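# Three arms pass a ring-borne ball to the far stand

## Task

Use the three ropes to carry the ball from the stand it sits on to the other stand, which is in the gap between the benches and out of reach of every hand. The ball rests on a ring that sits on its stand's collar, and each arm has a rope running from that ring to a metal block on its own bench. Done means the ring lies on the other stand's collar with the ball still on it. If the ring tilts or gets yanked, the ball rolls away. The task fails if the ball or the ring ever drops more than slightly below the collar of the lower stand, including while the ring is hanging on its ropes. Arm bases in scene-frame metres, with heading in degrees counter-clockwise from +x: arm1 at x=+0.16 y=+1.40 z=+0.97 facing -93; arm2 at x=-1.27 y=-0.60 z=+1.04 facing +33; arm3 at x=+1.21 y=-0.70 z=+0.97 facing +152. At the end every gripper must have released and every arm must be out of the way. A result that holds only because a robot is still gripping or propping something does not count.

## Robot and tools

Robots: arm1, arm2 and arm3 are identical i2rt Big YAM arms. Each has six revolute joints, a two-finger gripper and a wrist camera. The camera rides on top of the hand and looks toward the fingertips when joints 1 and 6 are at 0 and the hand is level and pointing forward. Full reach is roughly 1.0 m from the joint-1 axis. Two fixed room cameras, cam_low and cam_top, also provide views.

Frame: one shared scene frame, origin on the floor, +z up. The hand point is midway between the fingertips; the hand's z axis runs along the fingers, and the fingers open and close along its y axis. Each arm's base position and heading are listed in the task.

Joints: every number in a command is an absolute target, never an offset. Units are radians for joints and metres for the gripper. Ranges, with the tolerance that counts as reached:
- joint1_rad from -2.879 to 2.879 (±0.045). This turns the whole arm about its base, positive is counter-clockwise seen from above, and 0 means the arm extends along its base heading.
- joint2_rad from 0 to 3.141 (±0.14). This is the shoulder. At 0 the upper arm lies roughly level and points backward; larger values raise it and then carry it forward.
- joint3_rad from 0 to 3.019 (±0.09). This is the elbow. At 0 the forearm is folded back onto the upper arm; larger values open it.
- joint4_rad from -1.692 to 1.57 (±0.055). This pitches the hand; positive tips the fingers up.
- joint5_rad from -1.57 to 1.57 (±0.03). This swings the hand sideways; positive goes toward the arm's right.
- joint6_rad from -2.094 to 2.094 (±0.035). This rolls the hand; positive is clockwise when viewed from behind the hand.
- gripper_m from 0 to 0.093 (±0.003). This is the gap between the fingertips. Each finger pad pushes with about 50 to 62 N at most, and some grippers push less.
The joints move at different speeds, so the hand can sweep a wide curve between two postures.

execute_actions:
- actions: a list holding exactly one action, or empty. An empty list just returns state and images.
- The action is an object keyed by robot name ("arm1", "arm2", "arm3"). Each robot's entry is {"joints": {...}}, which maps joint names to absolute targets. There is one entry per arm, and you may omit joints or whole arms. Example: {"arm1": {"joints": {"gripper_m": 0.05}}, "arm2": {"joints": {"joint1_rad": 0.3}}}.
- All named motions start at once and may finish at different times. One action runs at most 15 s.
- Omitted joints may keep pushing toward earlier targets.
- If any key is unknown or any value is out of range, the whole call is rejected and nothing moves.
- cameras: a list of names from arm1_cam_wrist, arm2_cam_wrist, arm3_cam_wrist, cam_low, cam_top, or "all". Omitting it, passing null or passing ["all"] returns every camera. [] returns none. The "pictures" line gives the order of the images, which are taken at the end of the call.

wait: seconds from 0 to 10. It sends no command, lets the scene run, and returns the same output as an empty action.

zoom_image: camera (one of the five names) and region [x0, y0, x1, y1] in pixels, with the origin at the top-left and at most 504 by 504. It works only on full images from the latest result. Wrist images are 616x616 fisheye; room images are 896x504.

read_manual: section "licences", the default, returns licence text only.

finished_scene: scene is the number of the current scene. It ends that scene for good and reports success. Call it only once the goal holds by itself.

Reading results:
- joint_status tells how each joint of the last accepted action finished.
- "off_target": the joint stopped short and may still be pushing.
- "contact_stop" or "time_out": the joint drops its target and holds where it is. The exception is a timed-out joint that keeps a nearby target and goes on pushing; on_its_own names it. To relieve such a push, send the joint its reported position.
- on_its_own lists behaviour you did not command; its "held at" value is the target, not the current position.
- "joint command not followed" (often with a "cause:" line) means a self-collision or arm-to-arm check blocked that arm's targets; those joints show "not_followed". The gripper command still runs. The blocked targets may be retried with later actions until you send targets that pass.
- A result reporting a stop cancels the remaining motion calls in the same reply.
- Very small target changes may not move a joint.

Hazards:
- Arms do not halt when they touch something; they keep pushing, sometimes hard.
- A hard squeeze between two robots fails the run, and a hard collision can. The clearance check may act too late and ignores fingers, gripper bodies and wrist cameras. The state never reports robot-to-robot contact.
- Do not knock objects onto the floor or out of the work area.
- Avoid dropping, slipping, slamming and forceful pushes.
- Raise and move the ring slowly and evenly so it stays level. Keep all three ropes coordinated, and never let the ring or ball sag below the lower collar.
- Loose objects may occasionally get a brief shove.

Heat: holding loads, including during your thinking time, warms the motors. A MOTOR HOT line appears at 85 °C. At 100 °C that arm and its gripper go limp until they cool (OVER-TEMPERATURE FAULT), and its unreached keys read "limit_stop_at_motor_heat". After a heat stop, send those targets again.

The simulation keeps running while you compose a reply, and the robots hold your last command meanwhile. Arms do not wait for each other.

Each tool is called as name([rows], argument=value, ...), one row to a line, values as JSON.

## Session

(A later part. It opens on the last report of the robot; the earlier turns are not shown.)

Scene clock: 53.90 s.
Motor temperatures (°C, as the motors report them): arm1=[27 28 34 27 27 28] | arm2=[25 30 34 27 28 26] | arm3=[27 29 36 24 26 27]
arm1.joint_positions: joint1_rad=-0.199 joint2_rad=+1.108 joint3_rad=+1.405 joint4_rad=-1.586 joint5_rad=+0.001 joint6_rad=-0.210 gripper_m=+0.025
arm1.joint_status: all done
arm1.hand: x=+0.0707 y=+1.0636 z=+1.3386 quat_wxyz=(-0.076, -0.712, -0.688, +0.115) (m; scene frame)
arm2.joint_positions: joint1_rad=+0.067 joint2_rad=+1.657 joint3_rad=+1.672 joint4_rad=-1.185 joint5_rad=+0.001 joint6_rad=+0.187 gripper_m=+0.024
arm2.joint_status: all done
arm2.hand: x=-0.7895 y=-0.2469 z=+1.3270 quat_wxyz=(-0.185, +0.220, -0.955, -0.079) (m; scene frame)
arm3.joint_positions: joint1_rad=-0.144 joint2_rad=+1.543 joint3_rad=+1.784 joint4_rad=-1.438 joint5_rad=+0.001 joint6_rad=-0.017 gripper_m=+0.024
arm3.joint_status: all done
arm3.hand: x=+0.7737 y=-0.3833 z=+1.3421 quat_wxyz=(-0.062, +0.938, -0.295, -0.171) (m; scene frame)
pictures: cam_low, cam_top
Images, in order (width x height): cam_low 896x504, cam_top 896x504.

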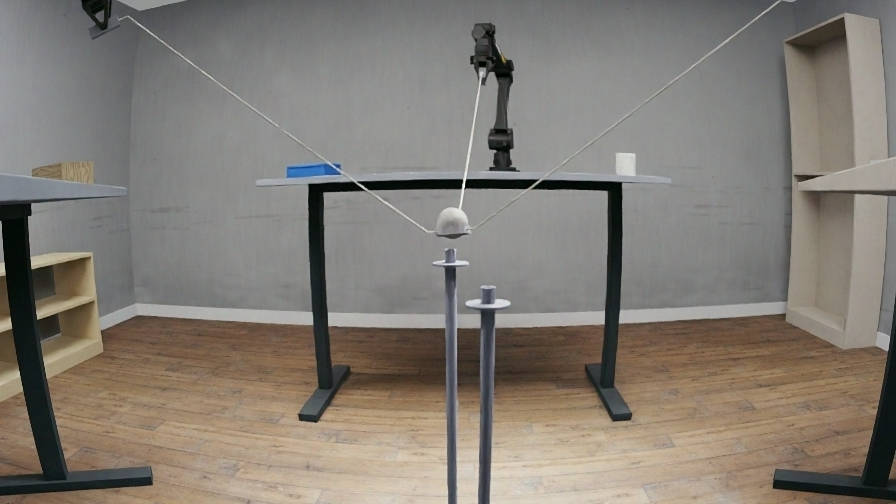

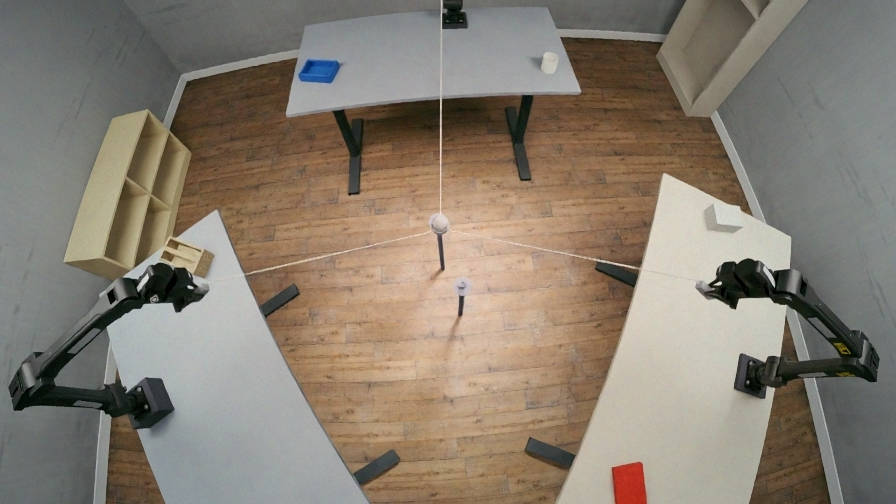

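execute_actions([
  {"arm1":{"joints":{"joint1_rad":-0.08,"joint2_rad":1.265,"joint3_rad":1.61,"joint4_rad":-1.56,"joint6_rad":-0.09}},"arm2":{"joints":{"joint1_rad":-0.05,"joint4_rad":-1.29,"joint6_rad":0.04}},"arm3":{"joints":{"joint1_rad":-0.065,"joint2_rad":1.38,"joint3_rad":1.635,"joint4_rad":-1.45,"joint6_rad":0.09}}},
], cameras=["cam_low","cam_top"])

Scene clock: 56.23 s.
Motor temperatures (°C, as the motors report them): arm1=[27 28 35 27 27 28] | arm2=[25 30 34 27 28 26] | arm3=[27 29 36 24 26 27]
arm1.joint_positions: joint1_rad=-0.083 joint2_rad=+1.292 joint3_rad=+1.553 joint4_rad=-1.561 joint5_rad=+0.001 joint6_rad=-0.100 gripper_m=+0.025
arm1.joint_status: all done
arm1.hand: x=+0.1010 y=+0.9862 z=+1.3382 quat_wxyz=(-0.085, -0.711, -0.691, +0.101) (m; scene frame)
arm2.joint_positions: joint1_rad=-0.053 joint2_rad=+1.657 joint3_rad=+1.672 joint4_rad=-1.273 joint5_rad=+0.001 joint6_rad=+0.058 gripper_m=+0.024
arm2.joint_status: all done
arm2.hand: x=-0.7676 y=-0.3174 z=+1.3196 quat_wxyz=(-0.152, +0.226, -0.961, -0.043) (m; scene frame)
arm3.joint_positions: joint1_rad=-0.059 joint2_rad=+1.385 joint3_rad=+1.630 joint4_rad=-1.438 joint5_rad=+0.001 joint6_rad=+0.073 gripper_m=+0.024
arm3.joint_status: all done
arm3.hand: x=+0.7998 y=-0.4528 z=+1.3480 quat_wxyz=(-0.047, +0.937, -0.297, -0.177) (m; scene frame)
pictures: cam_low, cam_top
Images, in order (width x height): cam_low 896x504, cam_top 896x504.

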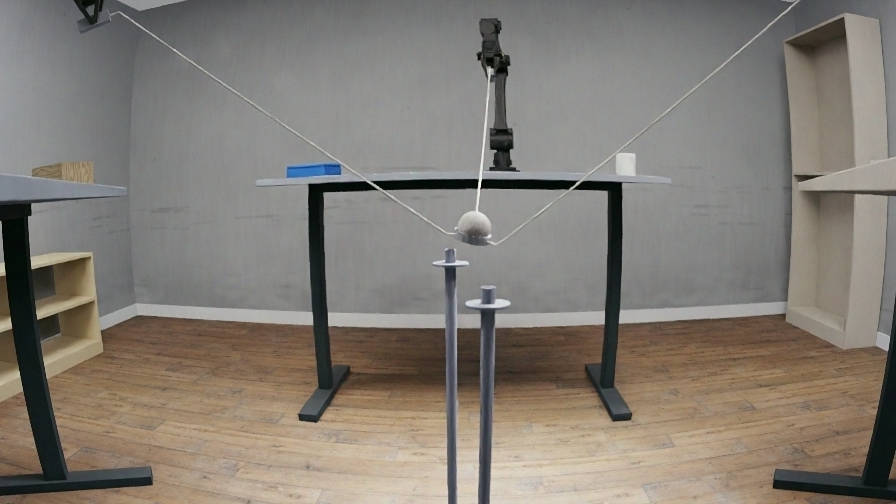

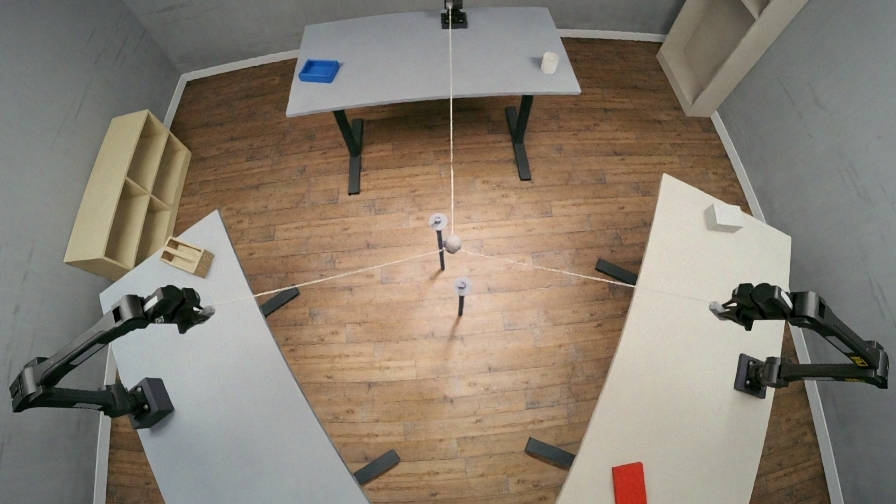

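Tilted — check if just swinging.

execute_actions(actions=[], cameras=["cam_low","cam_top"])

zoom_image(camera="cam_low", region=[370, 190, 550, 330])

Scene clock: 57.07 s.
Motor temperatures (°C, as the motors report them): arm1=[27 28 35 27 27 28] | arm2=[25 30 34 27 28 26] | arm3=[27 29 36 24 26 27]
arm1.joint_positions: joint1_rad=-0.083 joint2_rad=+1.291 joint3_rad=+1.553 joint4_rad=-1.561 joint5_rad=+0.001 joint6_rad=-0.099 gripper_m=+0.025
arm1.joint_status: all done
arm1.hand: x=+0.1011 y=+0.9864 z=+1.3385 quat_wxyz=(-0.085, -0.711, -0.690, +0.102) (m; scene frame)
arm2.joint_positions: joint1_rad=-0.053 joint2_rad=+1.657 joint3_rad=+1.672 joint4_rad=-1.273 joint5_rad=+0.001 joint6_rad=+0.057 gripper_m=+0.024
arm2.joint_status: all done
arm2.hand: x=-0.7676 y=-0.3174 z=+1.3196 quat_wxyz=(-0.152, +0.226, -0.961, -0.042) (m; scene frame)
arm3.joint_positions: joint1_rad=-0.059 joint2_rad=+1.385 joint3_rad=+1.630 joint4_rad=-1.438 joint5_rad=+0.001 joint6_rad=+0.073 gripper_m=+0.024
arm3.joint_status: all done
arm3.hand: x=+0.7998 y=-0.4528 z=+1.3480 quat_wxyz=(-0.047, +0.937, -0.297, -0.177) (m; scene frame)
pictures: cam_low, cam_top
Images, in order (width x height): cam_low 896x504, cam_top 896x504.

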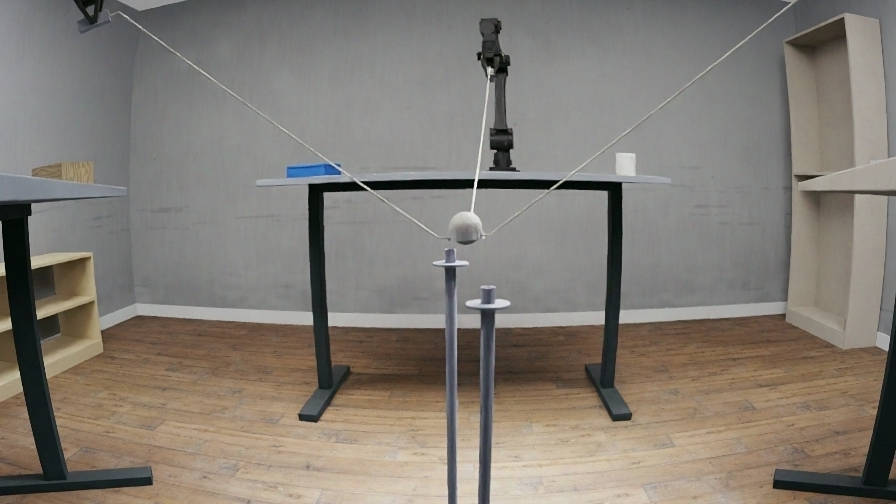

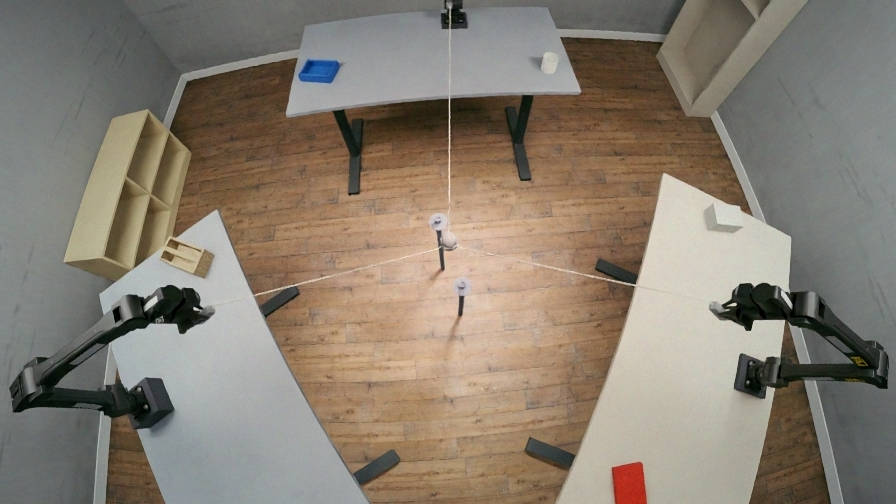

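Region (370, 190, 550, 330) of cam_low's 896x504 image, scaled by 2.800, with more detail than that image has.

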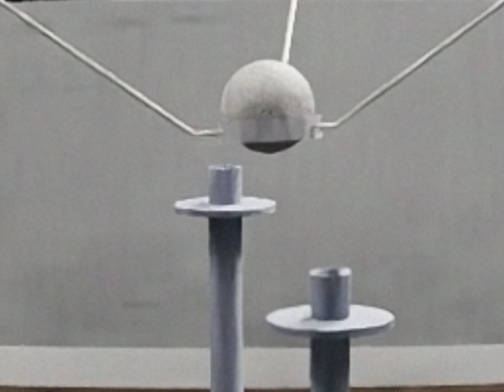

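execute_actions([
  {"arm1":{"joints":{"joint1_rad":-0.03,"joint2_rad":1.38,"joint3_rad":1.74,"joint6_rad":-0.03}},"arm2":{"joints":{"joint1_rad":-0.14,"joint4_rad":-1.33,"joint6_rad":-0.06}},"arm3":{"joints":{"joint1_rad":0.015,"joint2_rad":1.275,"joint3_rad":1.53,"joint6_rad":0.17}}},
], cameras=["cam_low"])

Scene clock: 59.37 s.
Motor temperatures (°C, as the motors report them): arm1=[27 29 35 27 27 28] | arm2=[25 30 34 27 28 26] | arm3=[27 29 36 24 26 27]
arm1.joint_positions: joint1_rad=-0.038 joint2_rad=+1.398 joint3_rad=+1.674 joint4_rad=-1.560 joint5_rad=+0.001 joint6_rad=-0.040 gripper_m=+0.025
arm1.joint_status: all done
arm1.hand: x=+0.1163 y=+0.9414 z=+1.3465 quat_wxyz=(-0.096, -0.715, -0.685, +0.103) (m; scene frame)
arm2.joint_positions: joint1_rad=-0.145 joint2_rad=+1.657 joint3_rad=+1.672 joint4_rad=-1.313 joint5_rad=+0.000 joint6_rad=-0.043 gripper_m=+0.024
arm2.joint_status: all done
arm2.hand: x=-0.7523 y=-0.3682 z=+1.3169 quat_wxyz=(-0.136, +0.231, -0.963, -0.025) (m; scene frame)
arm3.joint_positions: joint1_rad=+0.020 joint2_rad=+1.288 joint3_rad=+1.522 joint4_rad=-1.440 joint5_rad=+0.001 joint6_rad=+0.154 gripper_m=+0.024
arm3.joint_status: all done
arm3.hand: x=+0.8164 y=-0.5034 z=+1.3410 quat_wxyz=(-0.031, +0.938, -0.298, -0.174) (m; scene frame)
pictures: cam_low
Images, in order (width x height): cam_low 896x504.

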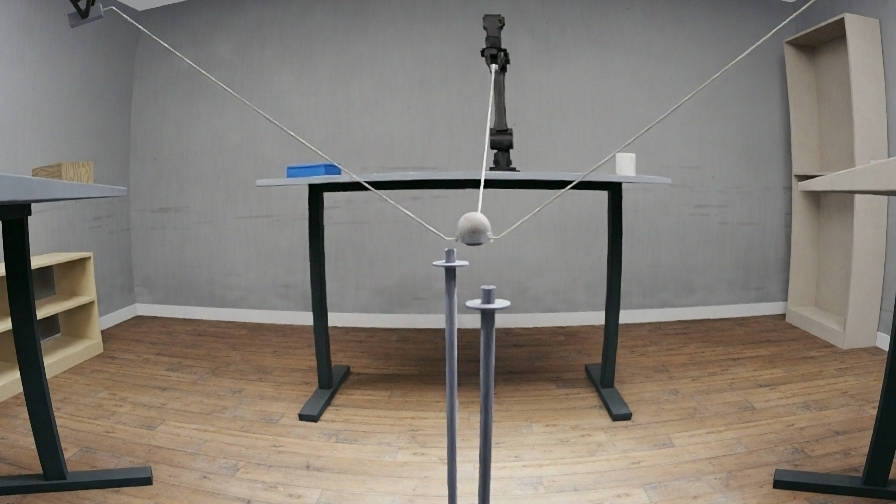

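execute_actions([
  {"arm1":{"joints":{"joint1_rad":0.018,"joint2_rad":1.53,"joint3_rad":1.89,"joint4_rad":-1.54,"joint6_rad":0.02}},"arm2":{"joints":{"joint1_rad":-0.25,"joint4_rad":-1.345,"joint6_rad":-0.17}},"arm3":{"joints":{"joint1_rad":0.125,"joint2_rad":1.165,"joint3_rad":1.43,"joint4_rad":-1.465,"joint6_rad":0.28}}},
], cameras=["cam_low","cam_top"])

Scene clock: 62.40 s.
Motor temperatures (°C, as the motors report them): arm1=[27 29 35 27 27 28] | arm2=[25 30 35 26 28 26] | arm3=[27 29 35 24 26 27]
arm1.joint_positions: joint1_rad=+0.011 joint2_rad=+1.556 joint3_rad=+1.826 joint4_rad=-1.543 joint5_rad=+0.001 joint6_rad=+0.010 gripper_m=+0.025
arm1.joint_status: all done
arm1.hand: x=+0.1367 y=+0.8762 z=+1.3397 quat_wxyz=(-0.105, -0.715, -0.684, +0.102) (m; scene frame)
arm2.joint_positions: joint1_rad=-0.252 joint2_rad=+1.657 joint3_rad=+1.672 joint4_rad=-1.327 joint5_rad=+0.000 joint6_rad=-0.153 gripper_m=+0.024
arm2.joint_status: all done
arm2.hand: x=-0.7331 y=-0.4264 z=+1.3162 quat_wxyz=(-0.131, +0.232, -0.964, -0.009) (m; scene frame)
arm3.joint_positions: joint1_rad=+0.131 joint2_rad=+1.172 joint3_rad=+1.421 joint4_rad=-1.454 joint5_rad=+0.001 joint6_rad=+0.264 gripper_m=+0.024
arm3.joint_status: all done
arm3.hand: x=+0.8396 y=-0.5637 z=+1.3396 quat_wxyz=(-0.011, +0.938, -0.298, -0.177) (m; scene frame)
pictures: cam_low, cam_top
Images, in order (width x height): cam_low 896x504, cam_top 896x504.

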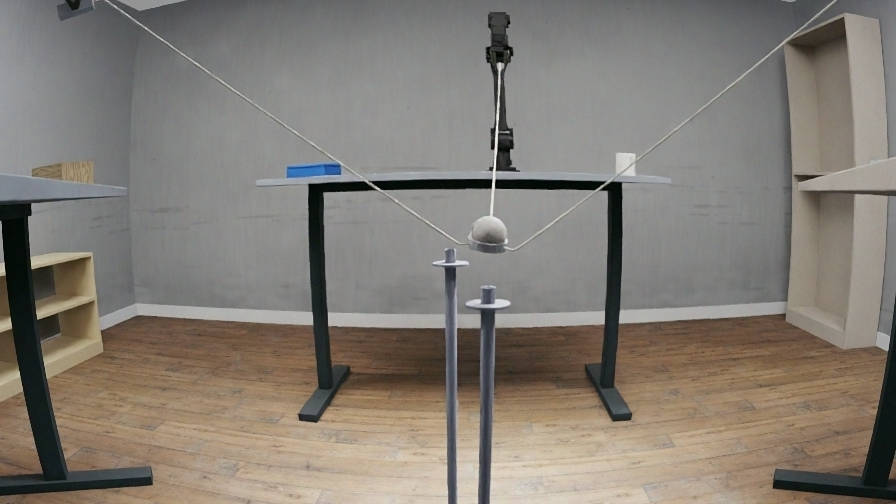

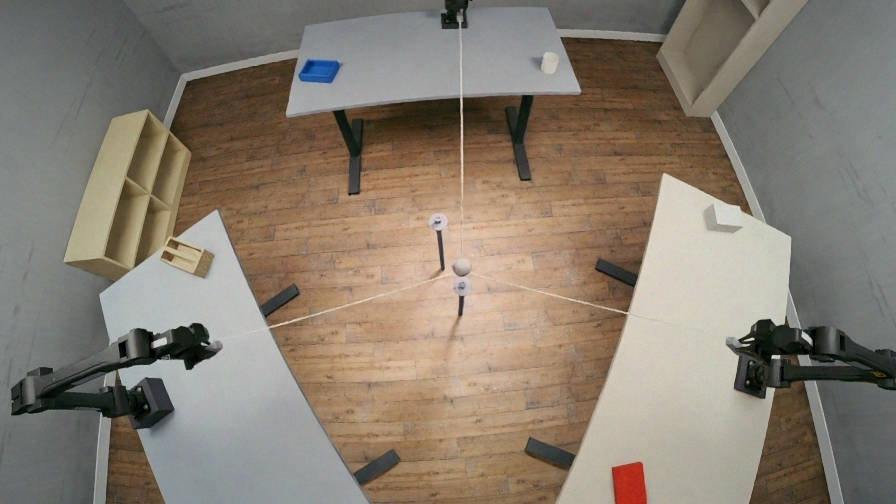

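execute_actions(actions=[], cameras=["cam_low","cam_top"])

zoom_image(camera="cam_top", region=[410, 230, 510, 330])

zoom_image(camera="cam_low", region=[400, 190, 580, 330])

Scene clock: 64.10 s.
Motor temperatures (°C, as the motors report them): arm1=[27 29 35 27 27 28] | arm2=[25 30 35 26 28 26] | arm3=[27 29 35 24 26 27]
arm1.joint_positions: joint1_rad=+0.011 joint2_rad=+1.556 joint3_rad=+1.826 joint4_rad=-1.543 joint5_rad=+0.001 joint6_rad=+0.010 gripper_m=+0.025
arm1.joint_status: all done
arm1.hand: x=+0.1367 y=+0.8762 z=+1.3397 quat_wxyz=(-0.105, -0.715, -0.684, +0.102) (m; scene frame)
arm2.joint_positions: joint1_rad=-0.252 joint2_rad=+1.657 joint3_rad=+1.672 joint4_rad=-1.327 joint5_rad=+0.000 joint6_rad=-0.153 gripper_m=+0.024
arm2.joint_status: all done
arm2.hand: x=-0.7331 y=-0.4264 z=+1.3162 quat_wxyz=(-0.131, +0.233, -0.964, -0.009) (m; scene frame)
arm3.joint_positions: joint1_rad=+0.131 joint2_rad=+1.172 joint3_rad=+1.421 joint4_rad=-1.454 joint5_rad=+0.001 joint6_rad=+0.264 gripper_m=+0.024
arm3.joint_status: all done
arm3.hand: x=+0.8396 y=-0.5637 z=+1.3396 quat_wxyz=(-0.011, +0.938, -0.298, -0.177) (m; scene frame)
pictures: cam_low, cam_top
Images, in order (width x height): cam_low 896x504, cam_top 896x504.

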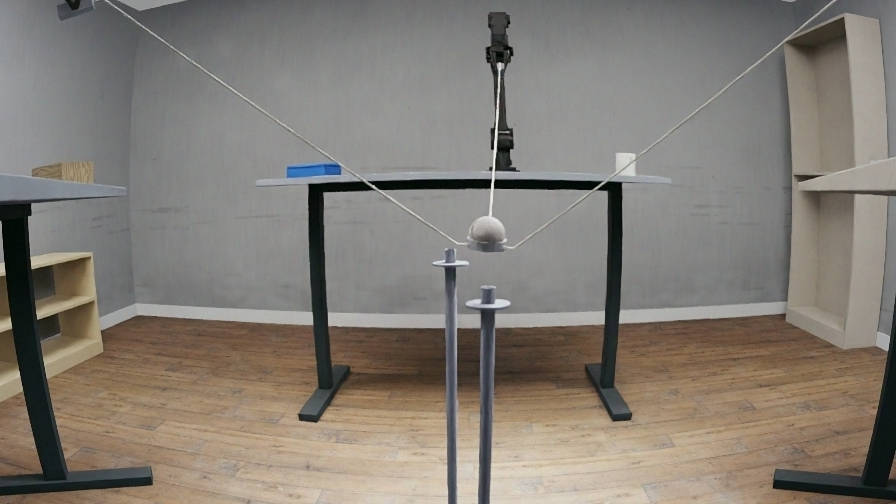

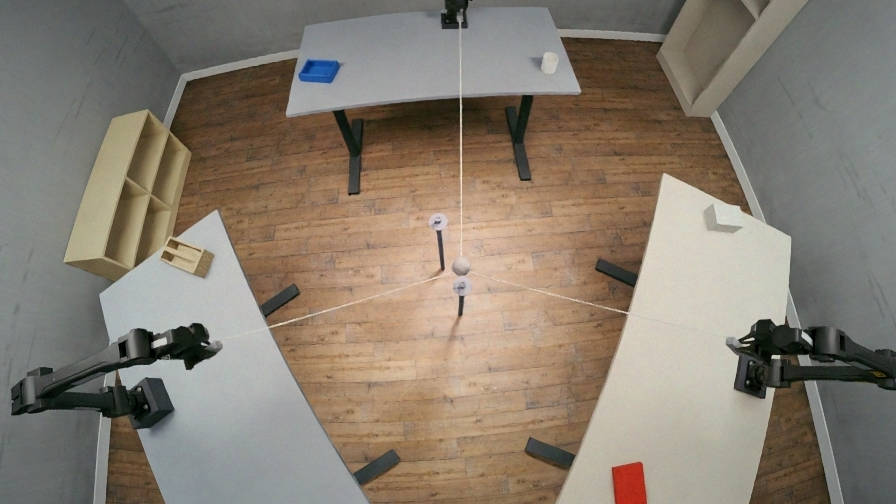

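Region (410, 230, 510, 330) of cam_top's 896x504 image, scaled by 5.040, with more detail than that image has.

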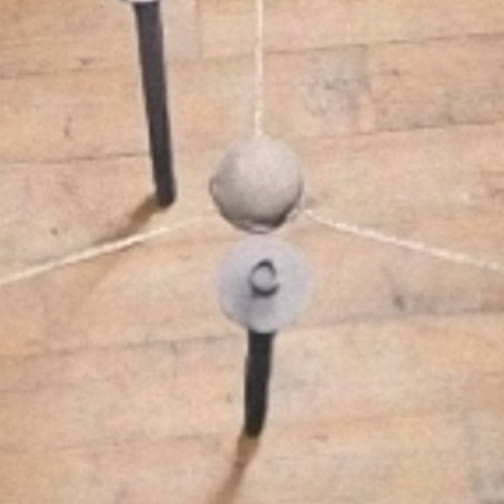

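Region (400, 190, 580, 330) of cam_low's 896x504 image, scaled by 2.800, with more detail than that image has.

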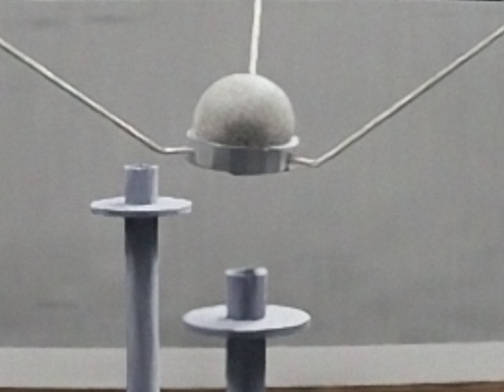

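execute_actions([
  {"arm1":{"joints":{"joint2_rad":1.672,"joint3_rad":2.01,"joint4_rad":-1.52}},"arm2":{"joints":{"joint1_rad":-0.343,"joint3_rad":1.633,"joint6_rad":-0.26}},"arm3":{"joints":{"joint1_rad":0.262,"joint3_rad":1.385,"joint4_rad":-1.505,"joint6_rad":0.41}}},
], cameras=[])

wait(seconds=3)

zoom_image(camera="cam_top", region=[410, 230, 510, 330])

zoom_image(camera="cam_low", region=[400, 190, 580, 330])

Scene clock: 67.70 s.
Motor temperatures (°C, as the motors report them): arm1=[27 29 35 27 27 28] | arm2=[25 30 35 26 28 26] | arm3=[27 29 35 24 26 27]
arm1.joint_positions: joint1_rad=+0.011 joint2_rad=+1.698 joint3_rad=+1.951 joint4_rad=-1.523 joint5_rad=+0.001 joint6_rad=+0.010 gripper_m=+0.025
arm1.joint_status: all done
arm1.hand: x=+0.1350 y=+0.8210 z=+1.3210 quat_wxyz=(-0.106, -0.715, -0.683, +0.103) (m; scene frame)
arm2.joint_positions: joint1_rad=-0.346 joint2_rad=+1.656 joint3_rad=+1.637 joint4_rad=-1.329 joint5_rad=-0.001 joint6_rad=-0.243 gripper_m=+0.024
arm2.joint_status: all done
arm2.hand: x=-0.7275 y=-0.4792 z=+1.3013 quat_wxyz=(-0.114, +0.231, -0.966, +0.002) (m; scene frame)
arm3.joint_positions: joint1_rad=+0.266 joint2_rad=+1.173 joint3_rad=+1.376 joint4_rad=-1.491 joint5_rad=+0.001 joint6_rad=+0.393 gripper_m=+0.024
arm3.joint_status: all done
arm3.hand: x=+0.8395 y=-0.6183 z=+1.3163 quat_wxyz=(+0.009, +0.945, -0.297, -0.136) (m; scene frame)
pictures: none
No camera images: the call's "cameras" was empty. Leave "cameras" out to get every camera's image.

Scene clock: 70.70 s.
Motor temperatures (°C, as the motors report them): arm1=[27 29 35 27 27 28] | arm2=[25 30 34 26 28 26] | arm3=[27 29 35 24 26 27]
arm1.joint_positions: joint1_rad=+0.011 joint2_rad=+1.698 joint3_rad=+1.951 joint4_rad=-1.523 joint5_rad=+0.001 joint6_rad=+0.010 gripper_m=+0.025
arm1.joint_status: all done
arm1.hand: x=+0.1350 y=+0.8210 z=+1.3210 quat_wxyz=(-0.106, -0.715, -0.683, +0.103) (m; scene frame)
arm2.joint_positions: joint1_rad=-0.346 joint2_rad=+1.656 joint3_rad=+1.637 joint4_rad=-1.329 joint5_rad=-0.001 joint6_rad=-0.243 gripper_m=+0.024
arm2.joint_status: all done
arm2.hand: x=-0.7275 y=-0.4792 z=+1.3013 quat_wxyz=(-0.114, +0.231, -0.966, +0.002) (m; scene frame)
arm3.joint_positions: joint1_rad=+0.266 joint2_rad=+1.173 joint3_rad=+1.376 joint4_rad=-1.491 joint5_rad=+0.001 joint6_rad=+0.394 gripper_m=+0.024
arm3.joint_status: all done
arm3.hand: x=+0.8395 y=-0.6183 z=+1.3163 quat_wxyz=(+0.009, +0.945, -0.298, -0.136) (m; scene frame)
wait: 3.00 s; at rest by 0.27 s
pictures: arm1_cam_wrist, arm2_cam_wrist, arm3_cam_wrist, cam_low, cam_top
Images, in order (width x height): arm1_cam_wrist 616x616, arm2_cam_wrist 616x616, arm3_cam_wrist 616x616, cam_low 896x504, cam_top 896x504.

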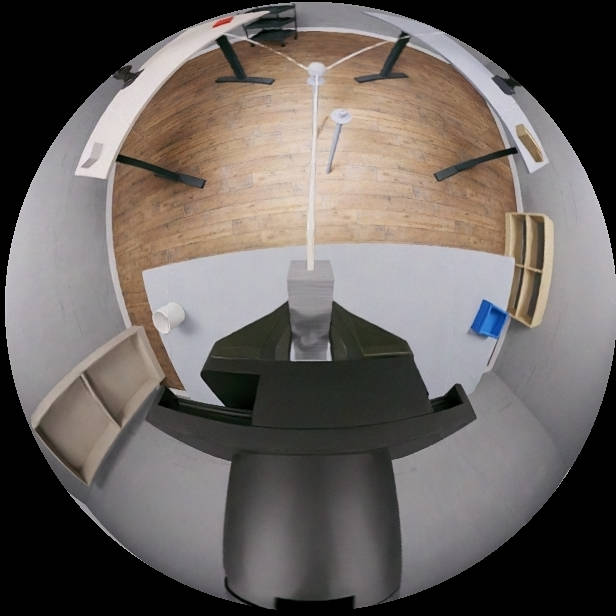

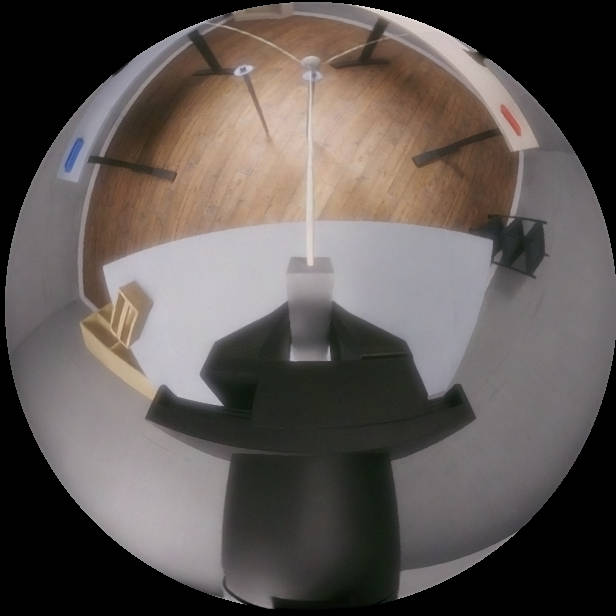

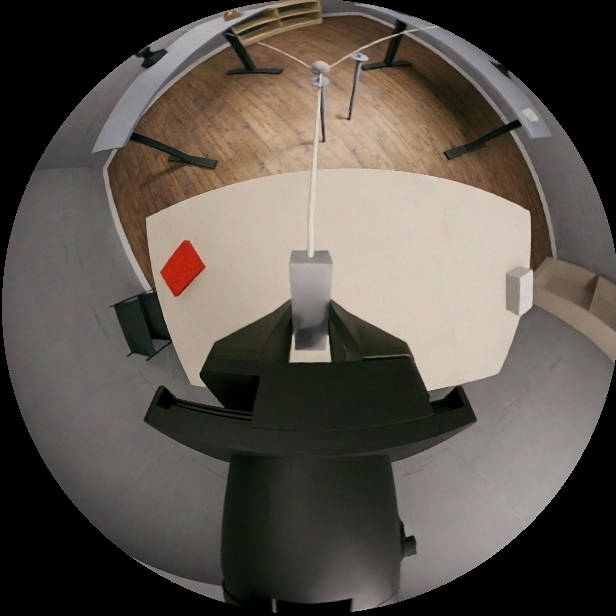

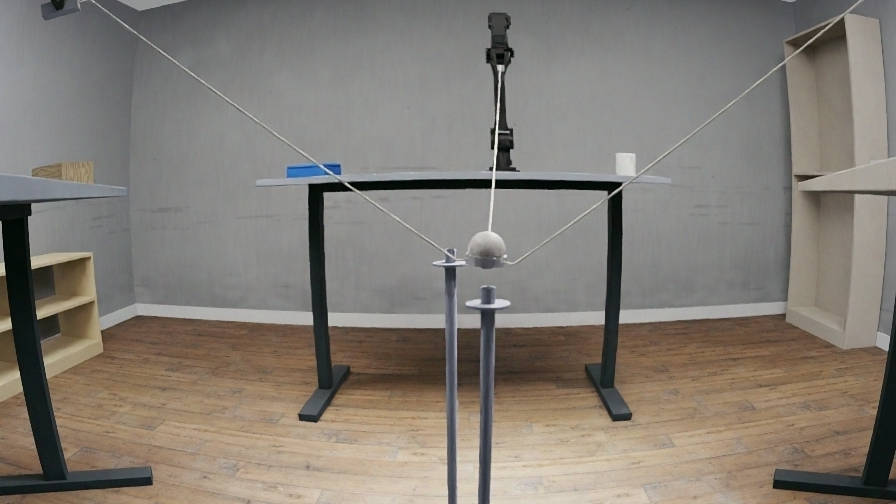

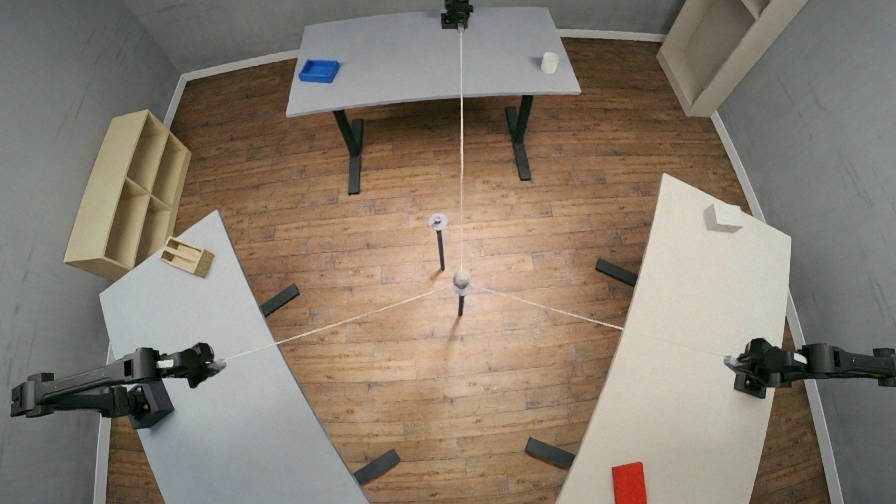

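Region (410, 230, 510, 330) of cam_top's 896x504 image, scaled by 5.040, with more detail than that image has.

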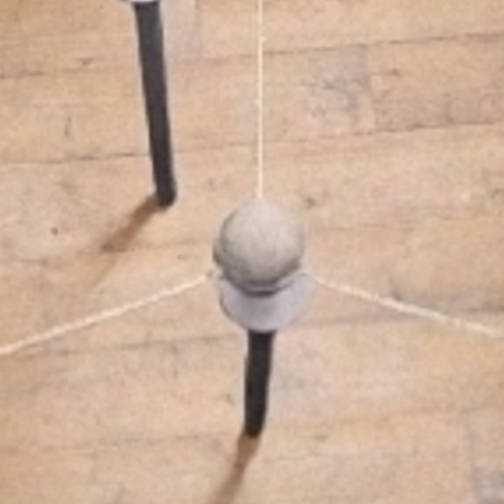

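Region (400, 190, 580, 330) of cam_low's 896x504 image, scaled by 2.800, with more detail than that image has.

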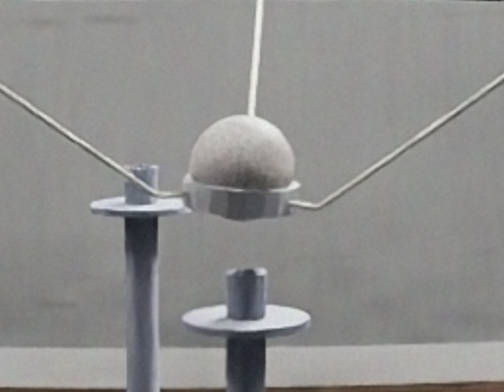

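execute_actions([
  {"arm1":{"joints":{"joint4_rad":-1.42}},"arm2":{"joints":{"joint4_rad":-1.27}},"arm3":{"joints":{"joint4_rad":-1.465}}},
], cameras=[])

wait(seconds=3)

zoom_image(camera="cam_top", region=[410, 230, 510, 330])

zoom_image(camera="cam_low", region=[400, 190, 580, 330])

zoom_image(camera="arm2_cam_wrist", region=[260, 40, 360, 160])

zoom_image(camera="arm3_cam_wrist", region=[270, 40, 370, 160])

Scene clock: 74.00 s.
Motor temperatures (°C, as the motors report them): arm1=[27 30 36 27 27 28] | arm2=[25 30 34 26 28 26] | arm3=[27 28 35 24 26 27]
arm1.joint_positions: joint1_rad=+0.011 joint2_rad=+1.698 joint3_rad=+1.951 joint4_rad=-1.430 joint5_rad=+0.001 joint6_rad=+0.010 gripper_m=+0.025
arm1.joint_status: all done
arm1.hand: x=+0.1342 y=+0.7996 z=+1.3286 quat_wxyz=(-0.138, -0.709, -0.678, +0.136) (m; scene frame)
arm2.joint_positions: joint1_rad=-0.346 joint2_rad=+1.656 joint3_rad=+1.637 joint4_rad=-1.284 joint5_rad=-0.001 joint6_rad=-0.243 gripper_m=+0.024
arm2.joint_status: all done
arm2.hand: x=-0.7170 y=-0.4768 z=+1.3040 quat_wxyz=(-0.136, +0.231, -0.963, +0.002) (m; scene frame)
arm3.joint_positions: joint1_rad=+0.266 joint2_rad=+1.173 joint3_rad=+1.376 joint4_rad=-1.479 joint5_rad=+0.001 joint6_rad=+0.394 gripper_m=+0.024
arm3.joint_status: all done
arm3.hand: x=+0.8368 y=-0.6177 z=+1.3170 quat_wxyz=(+0.010, +0.944, -0.297, -0.142) (m; scene frame)
pictures: none
No camera images: the call's "cameras" was empty. Leave "cameras" out to get every camera's image.

Scene clock: 77.00 s.
Motor temperatures (°C, as the motors report them): arm1=[27 30 36 27 27 28] | arm2=[25 30 33 27 28 26] | arm3=[27 28 35 24 26 27]
arm1.joint_positions: joint1_rad=+0.011 joint2_rad=+1.698 joint3_rad=+1.951 joint4_rad=-1.430 joint5_rad=+0.001 joint6_rad=+0.010 gripper_m=+0.025
arm1.joint_status: all done
arm1.hand: x=+0.1342 y=+0.7996 z=+1.3286 quat_wxyz=(-0.138, -0.709, -0.678, +0.136) (m; scene frame)
arm2.joint_positions: joint1_rad=-0.346 joint2_rad=+1.656 joint3_rad=+1.637 joint4_rad=-1.284 joint5_rad=-0.001 joint6_rad=-0.243 gripper_m=+0.024
arm2.joint_status: all done
arm2.hand: x=-0.7170 y=-0.4768 z=+1.3040 quat_wxyz=(-0.136, +0.231, -0.963, +0.002) (m; scene frame)
arm3.joint_positions: joint1_rad=+0.266 joint2_rad=+1.173 joint3_rad=+1.376 joint4_rad=-1.479 joint5_rad=+0.001 joint6_rad=+0.394 gripper_m=+0.024
arm3.joint_status: all done
arm3.hand: x=+0.8368 y=-0.6177 z=+1.3170 quat_wxyz=(+0.010, +0.944, -0.297, -0.142) (m; scene frame)
wait: 3.00 s; at rest by 0.27 s
pictures: arm1_cam_wrist, arm2_cam_wrist, arm3_cam_wrist, cam_low, cam_top
Images, in order (width x height): arm1_cam_wrist 616x616, arm2_cam_wrist 616x616, arm3_cam_wrist 616x616, cam_low 896x504, cam_top 896x504.

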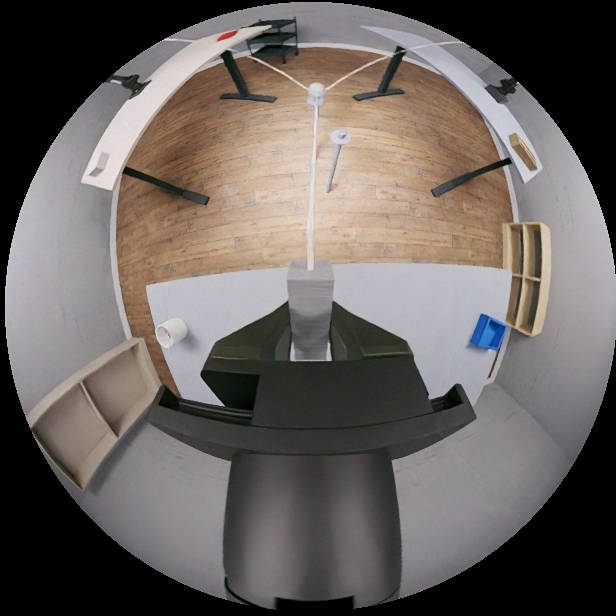

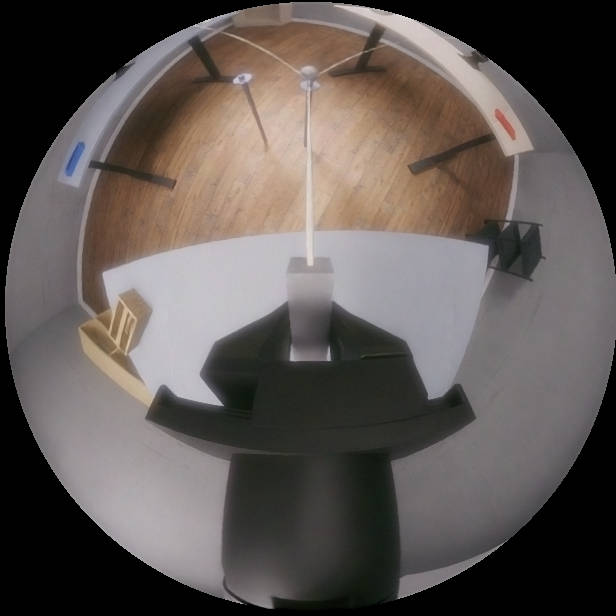

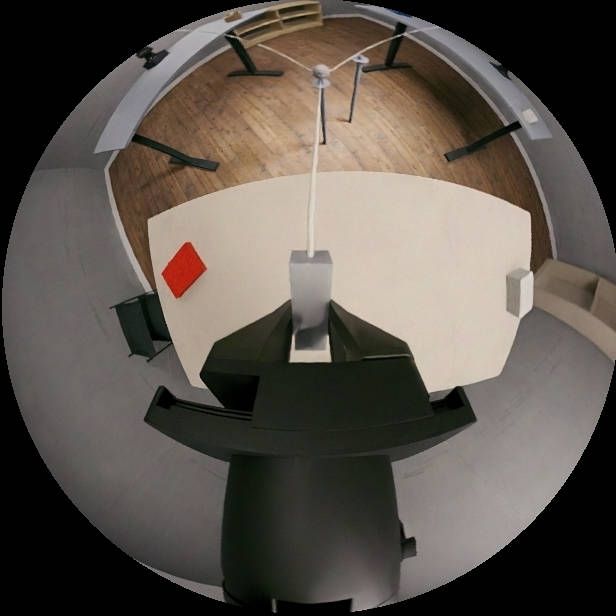

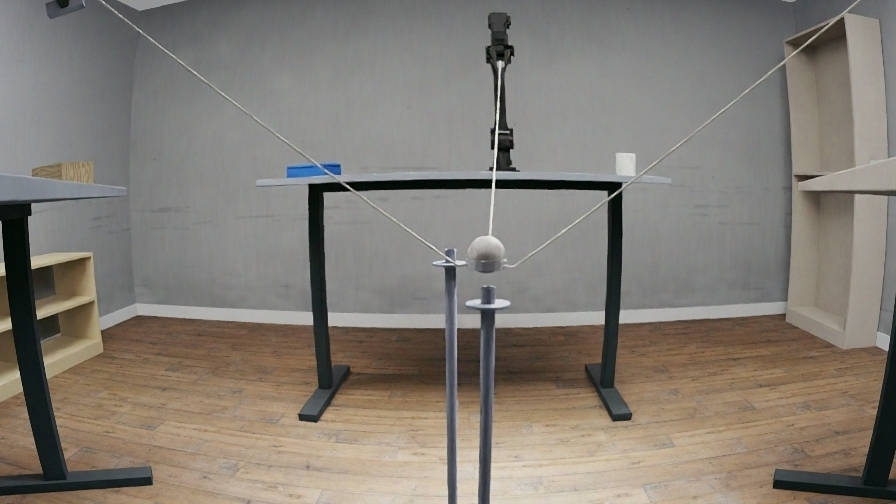

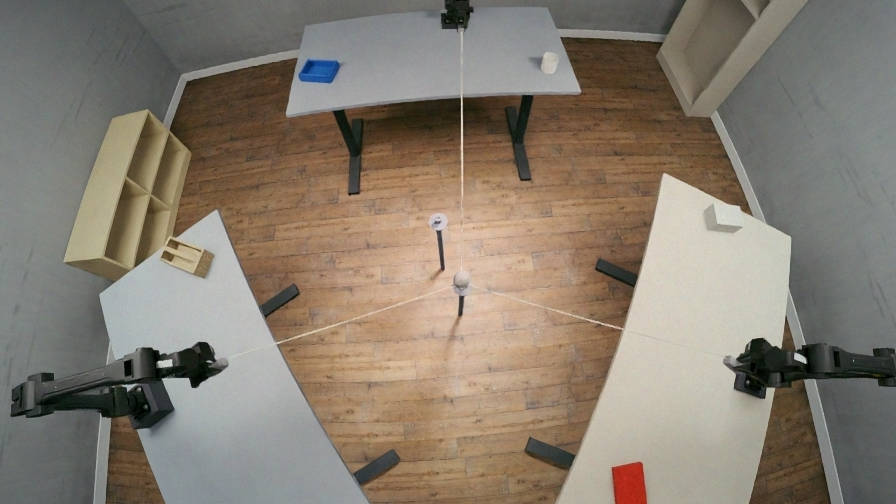

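Region (410, 230, 510, 330) of cam_top's 896x504 image, scaled by 5.040, with more detail than that image has.

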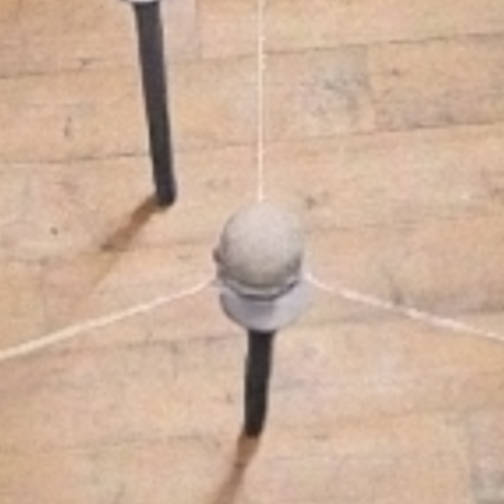

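Region (400, 190, 580, 330) of cam_low's 896x504 image, scaled by 2.800, with more detail than that image has.

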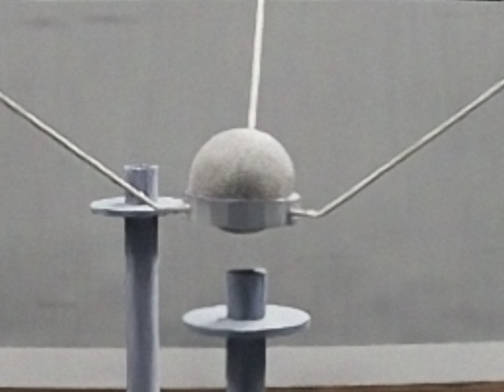

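Region (260, 40, 360, 160) of arm2_cam_wrist's 616x616 image, scaled by 4.200, with more detail than that image has.

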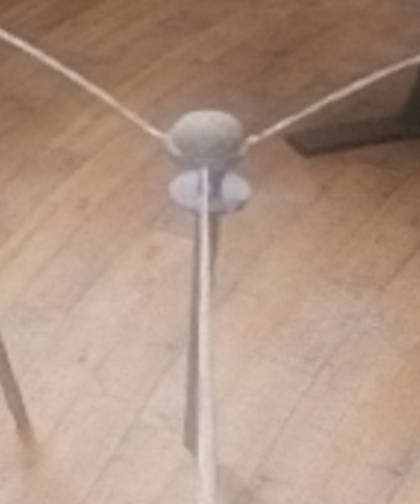

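Region (270, 40, 370, 160) of arm3_cam_wrist's 616x616 image, scaled by 4.200, with more detail than that image has.

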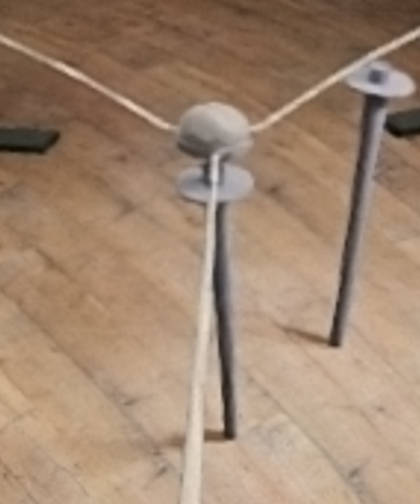

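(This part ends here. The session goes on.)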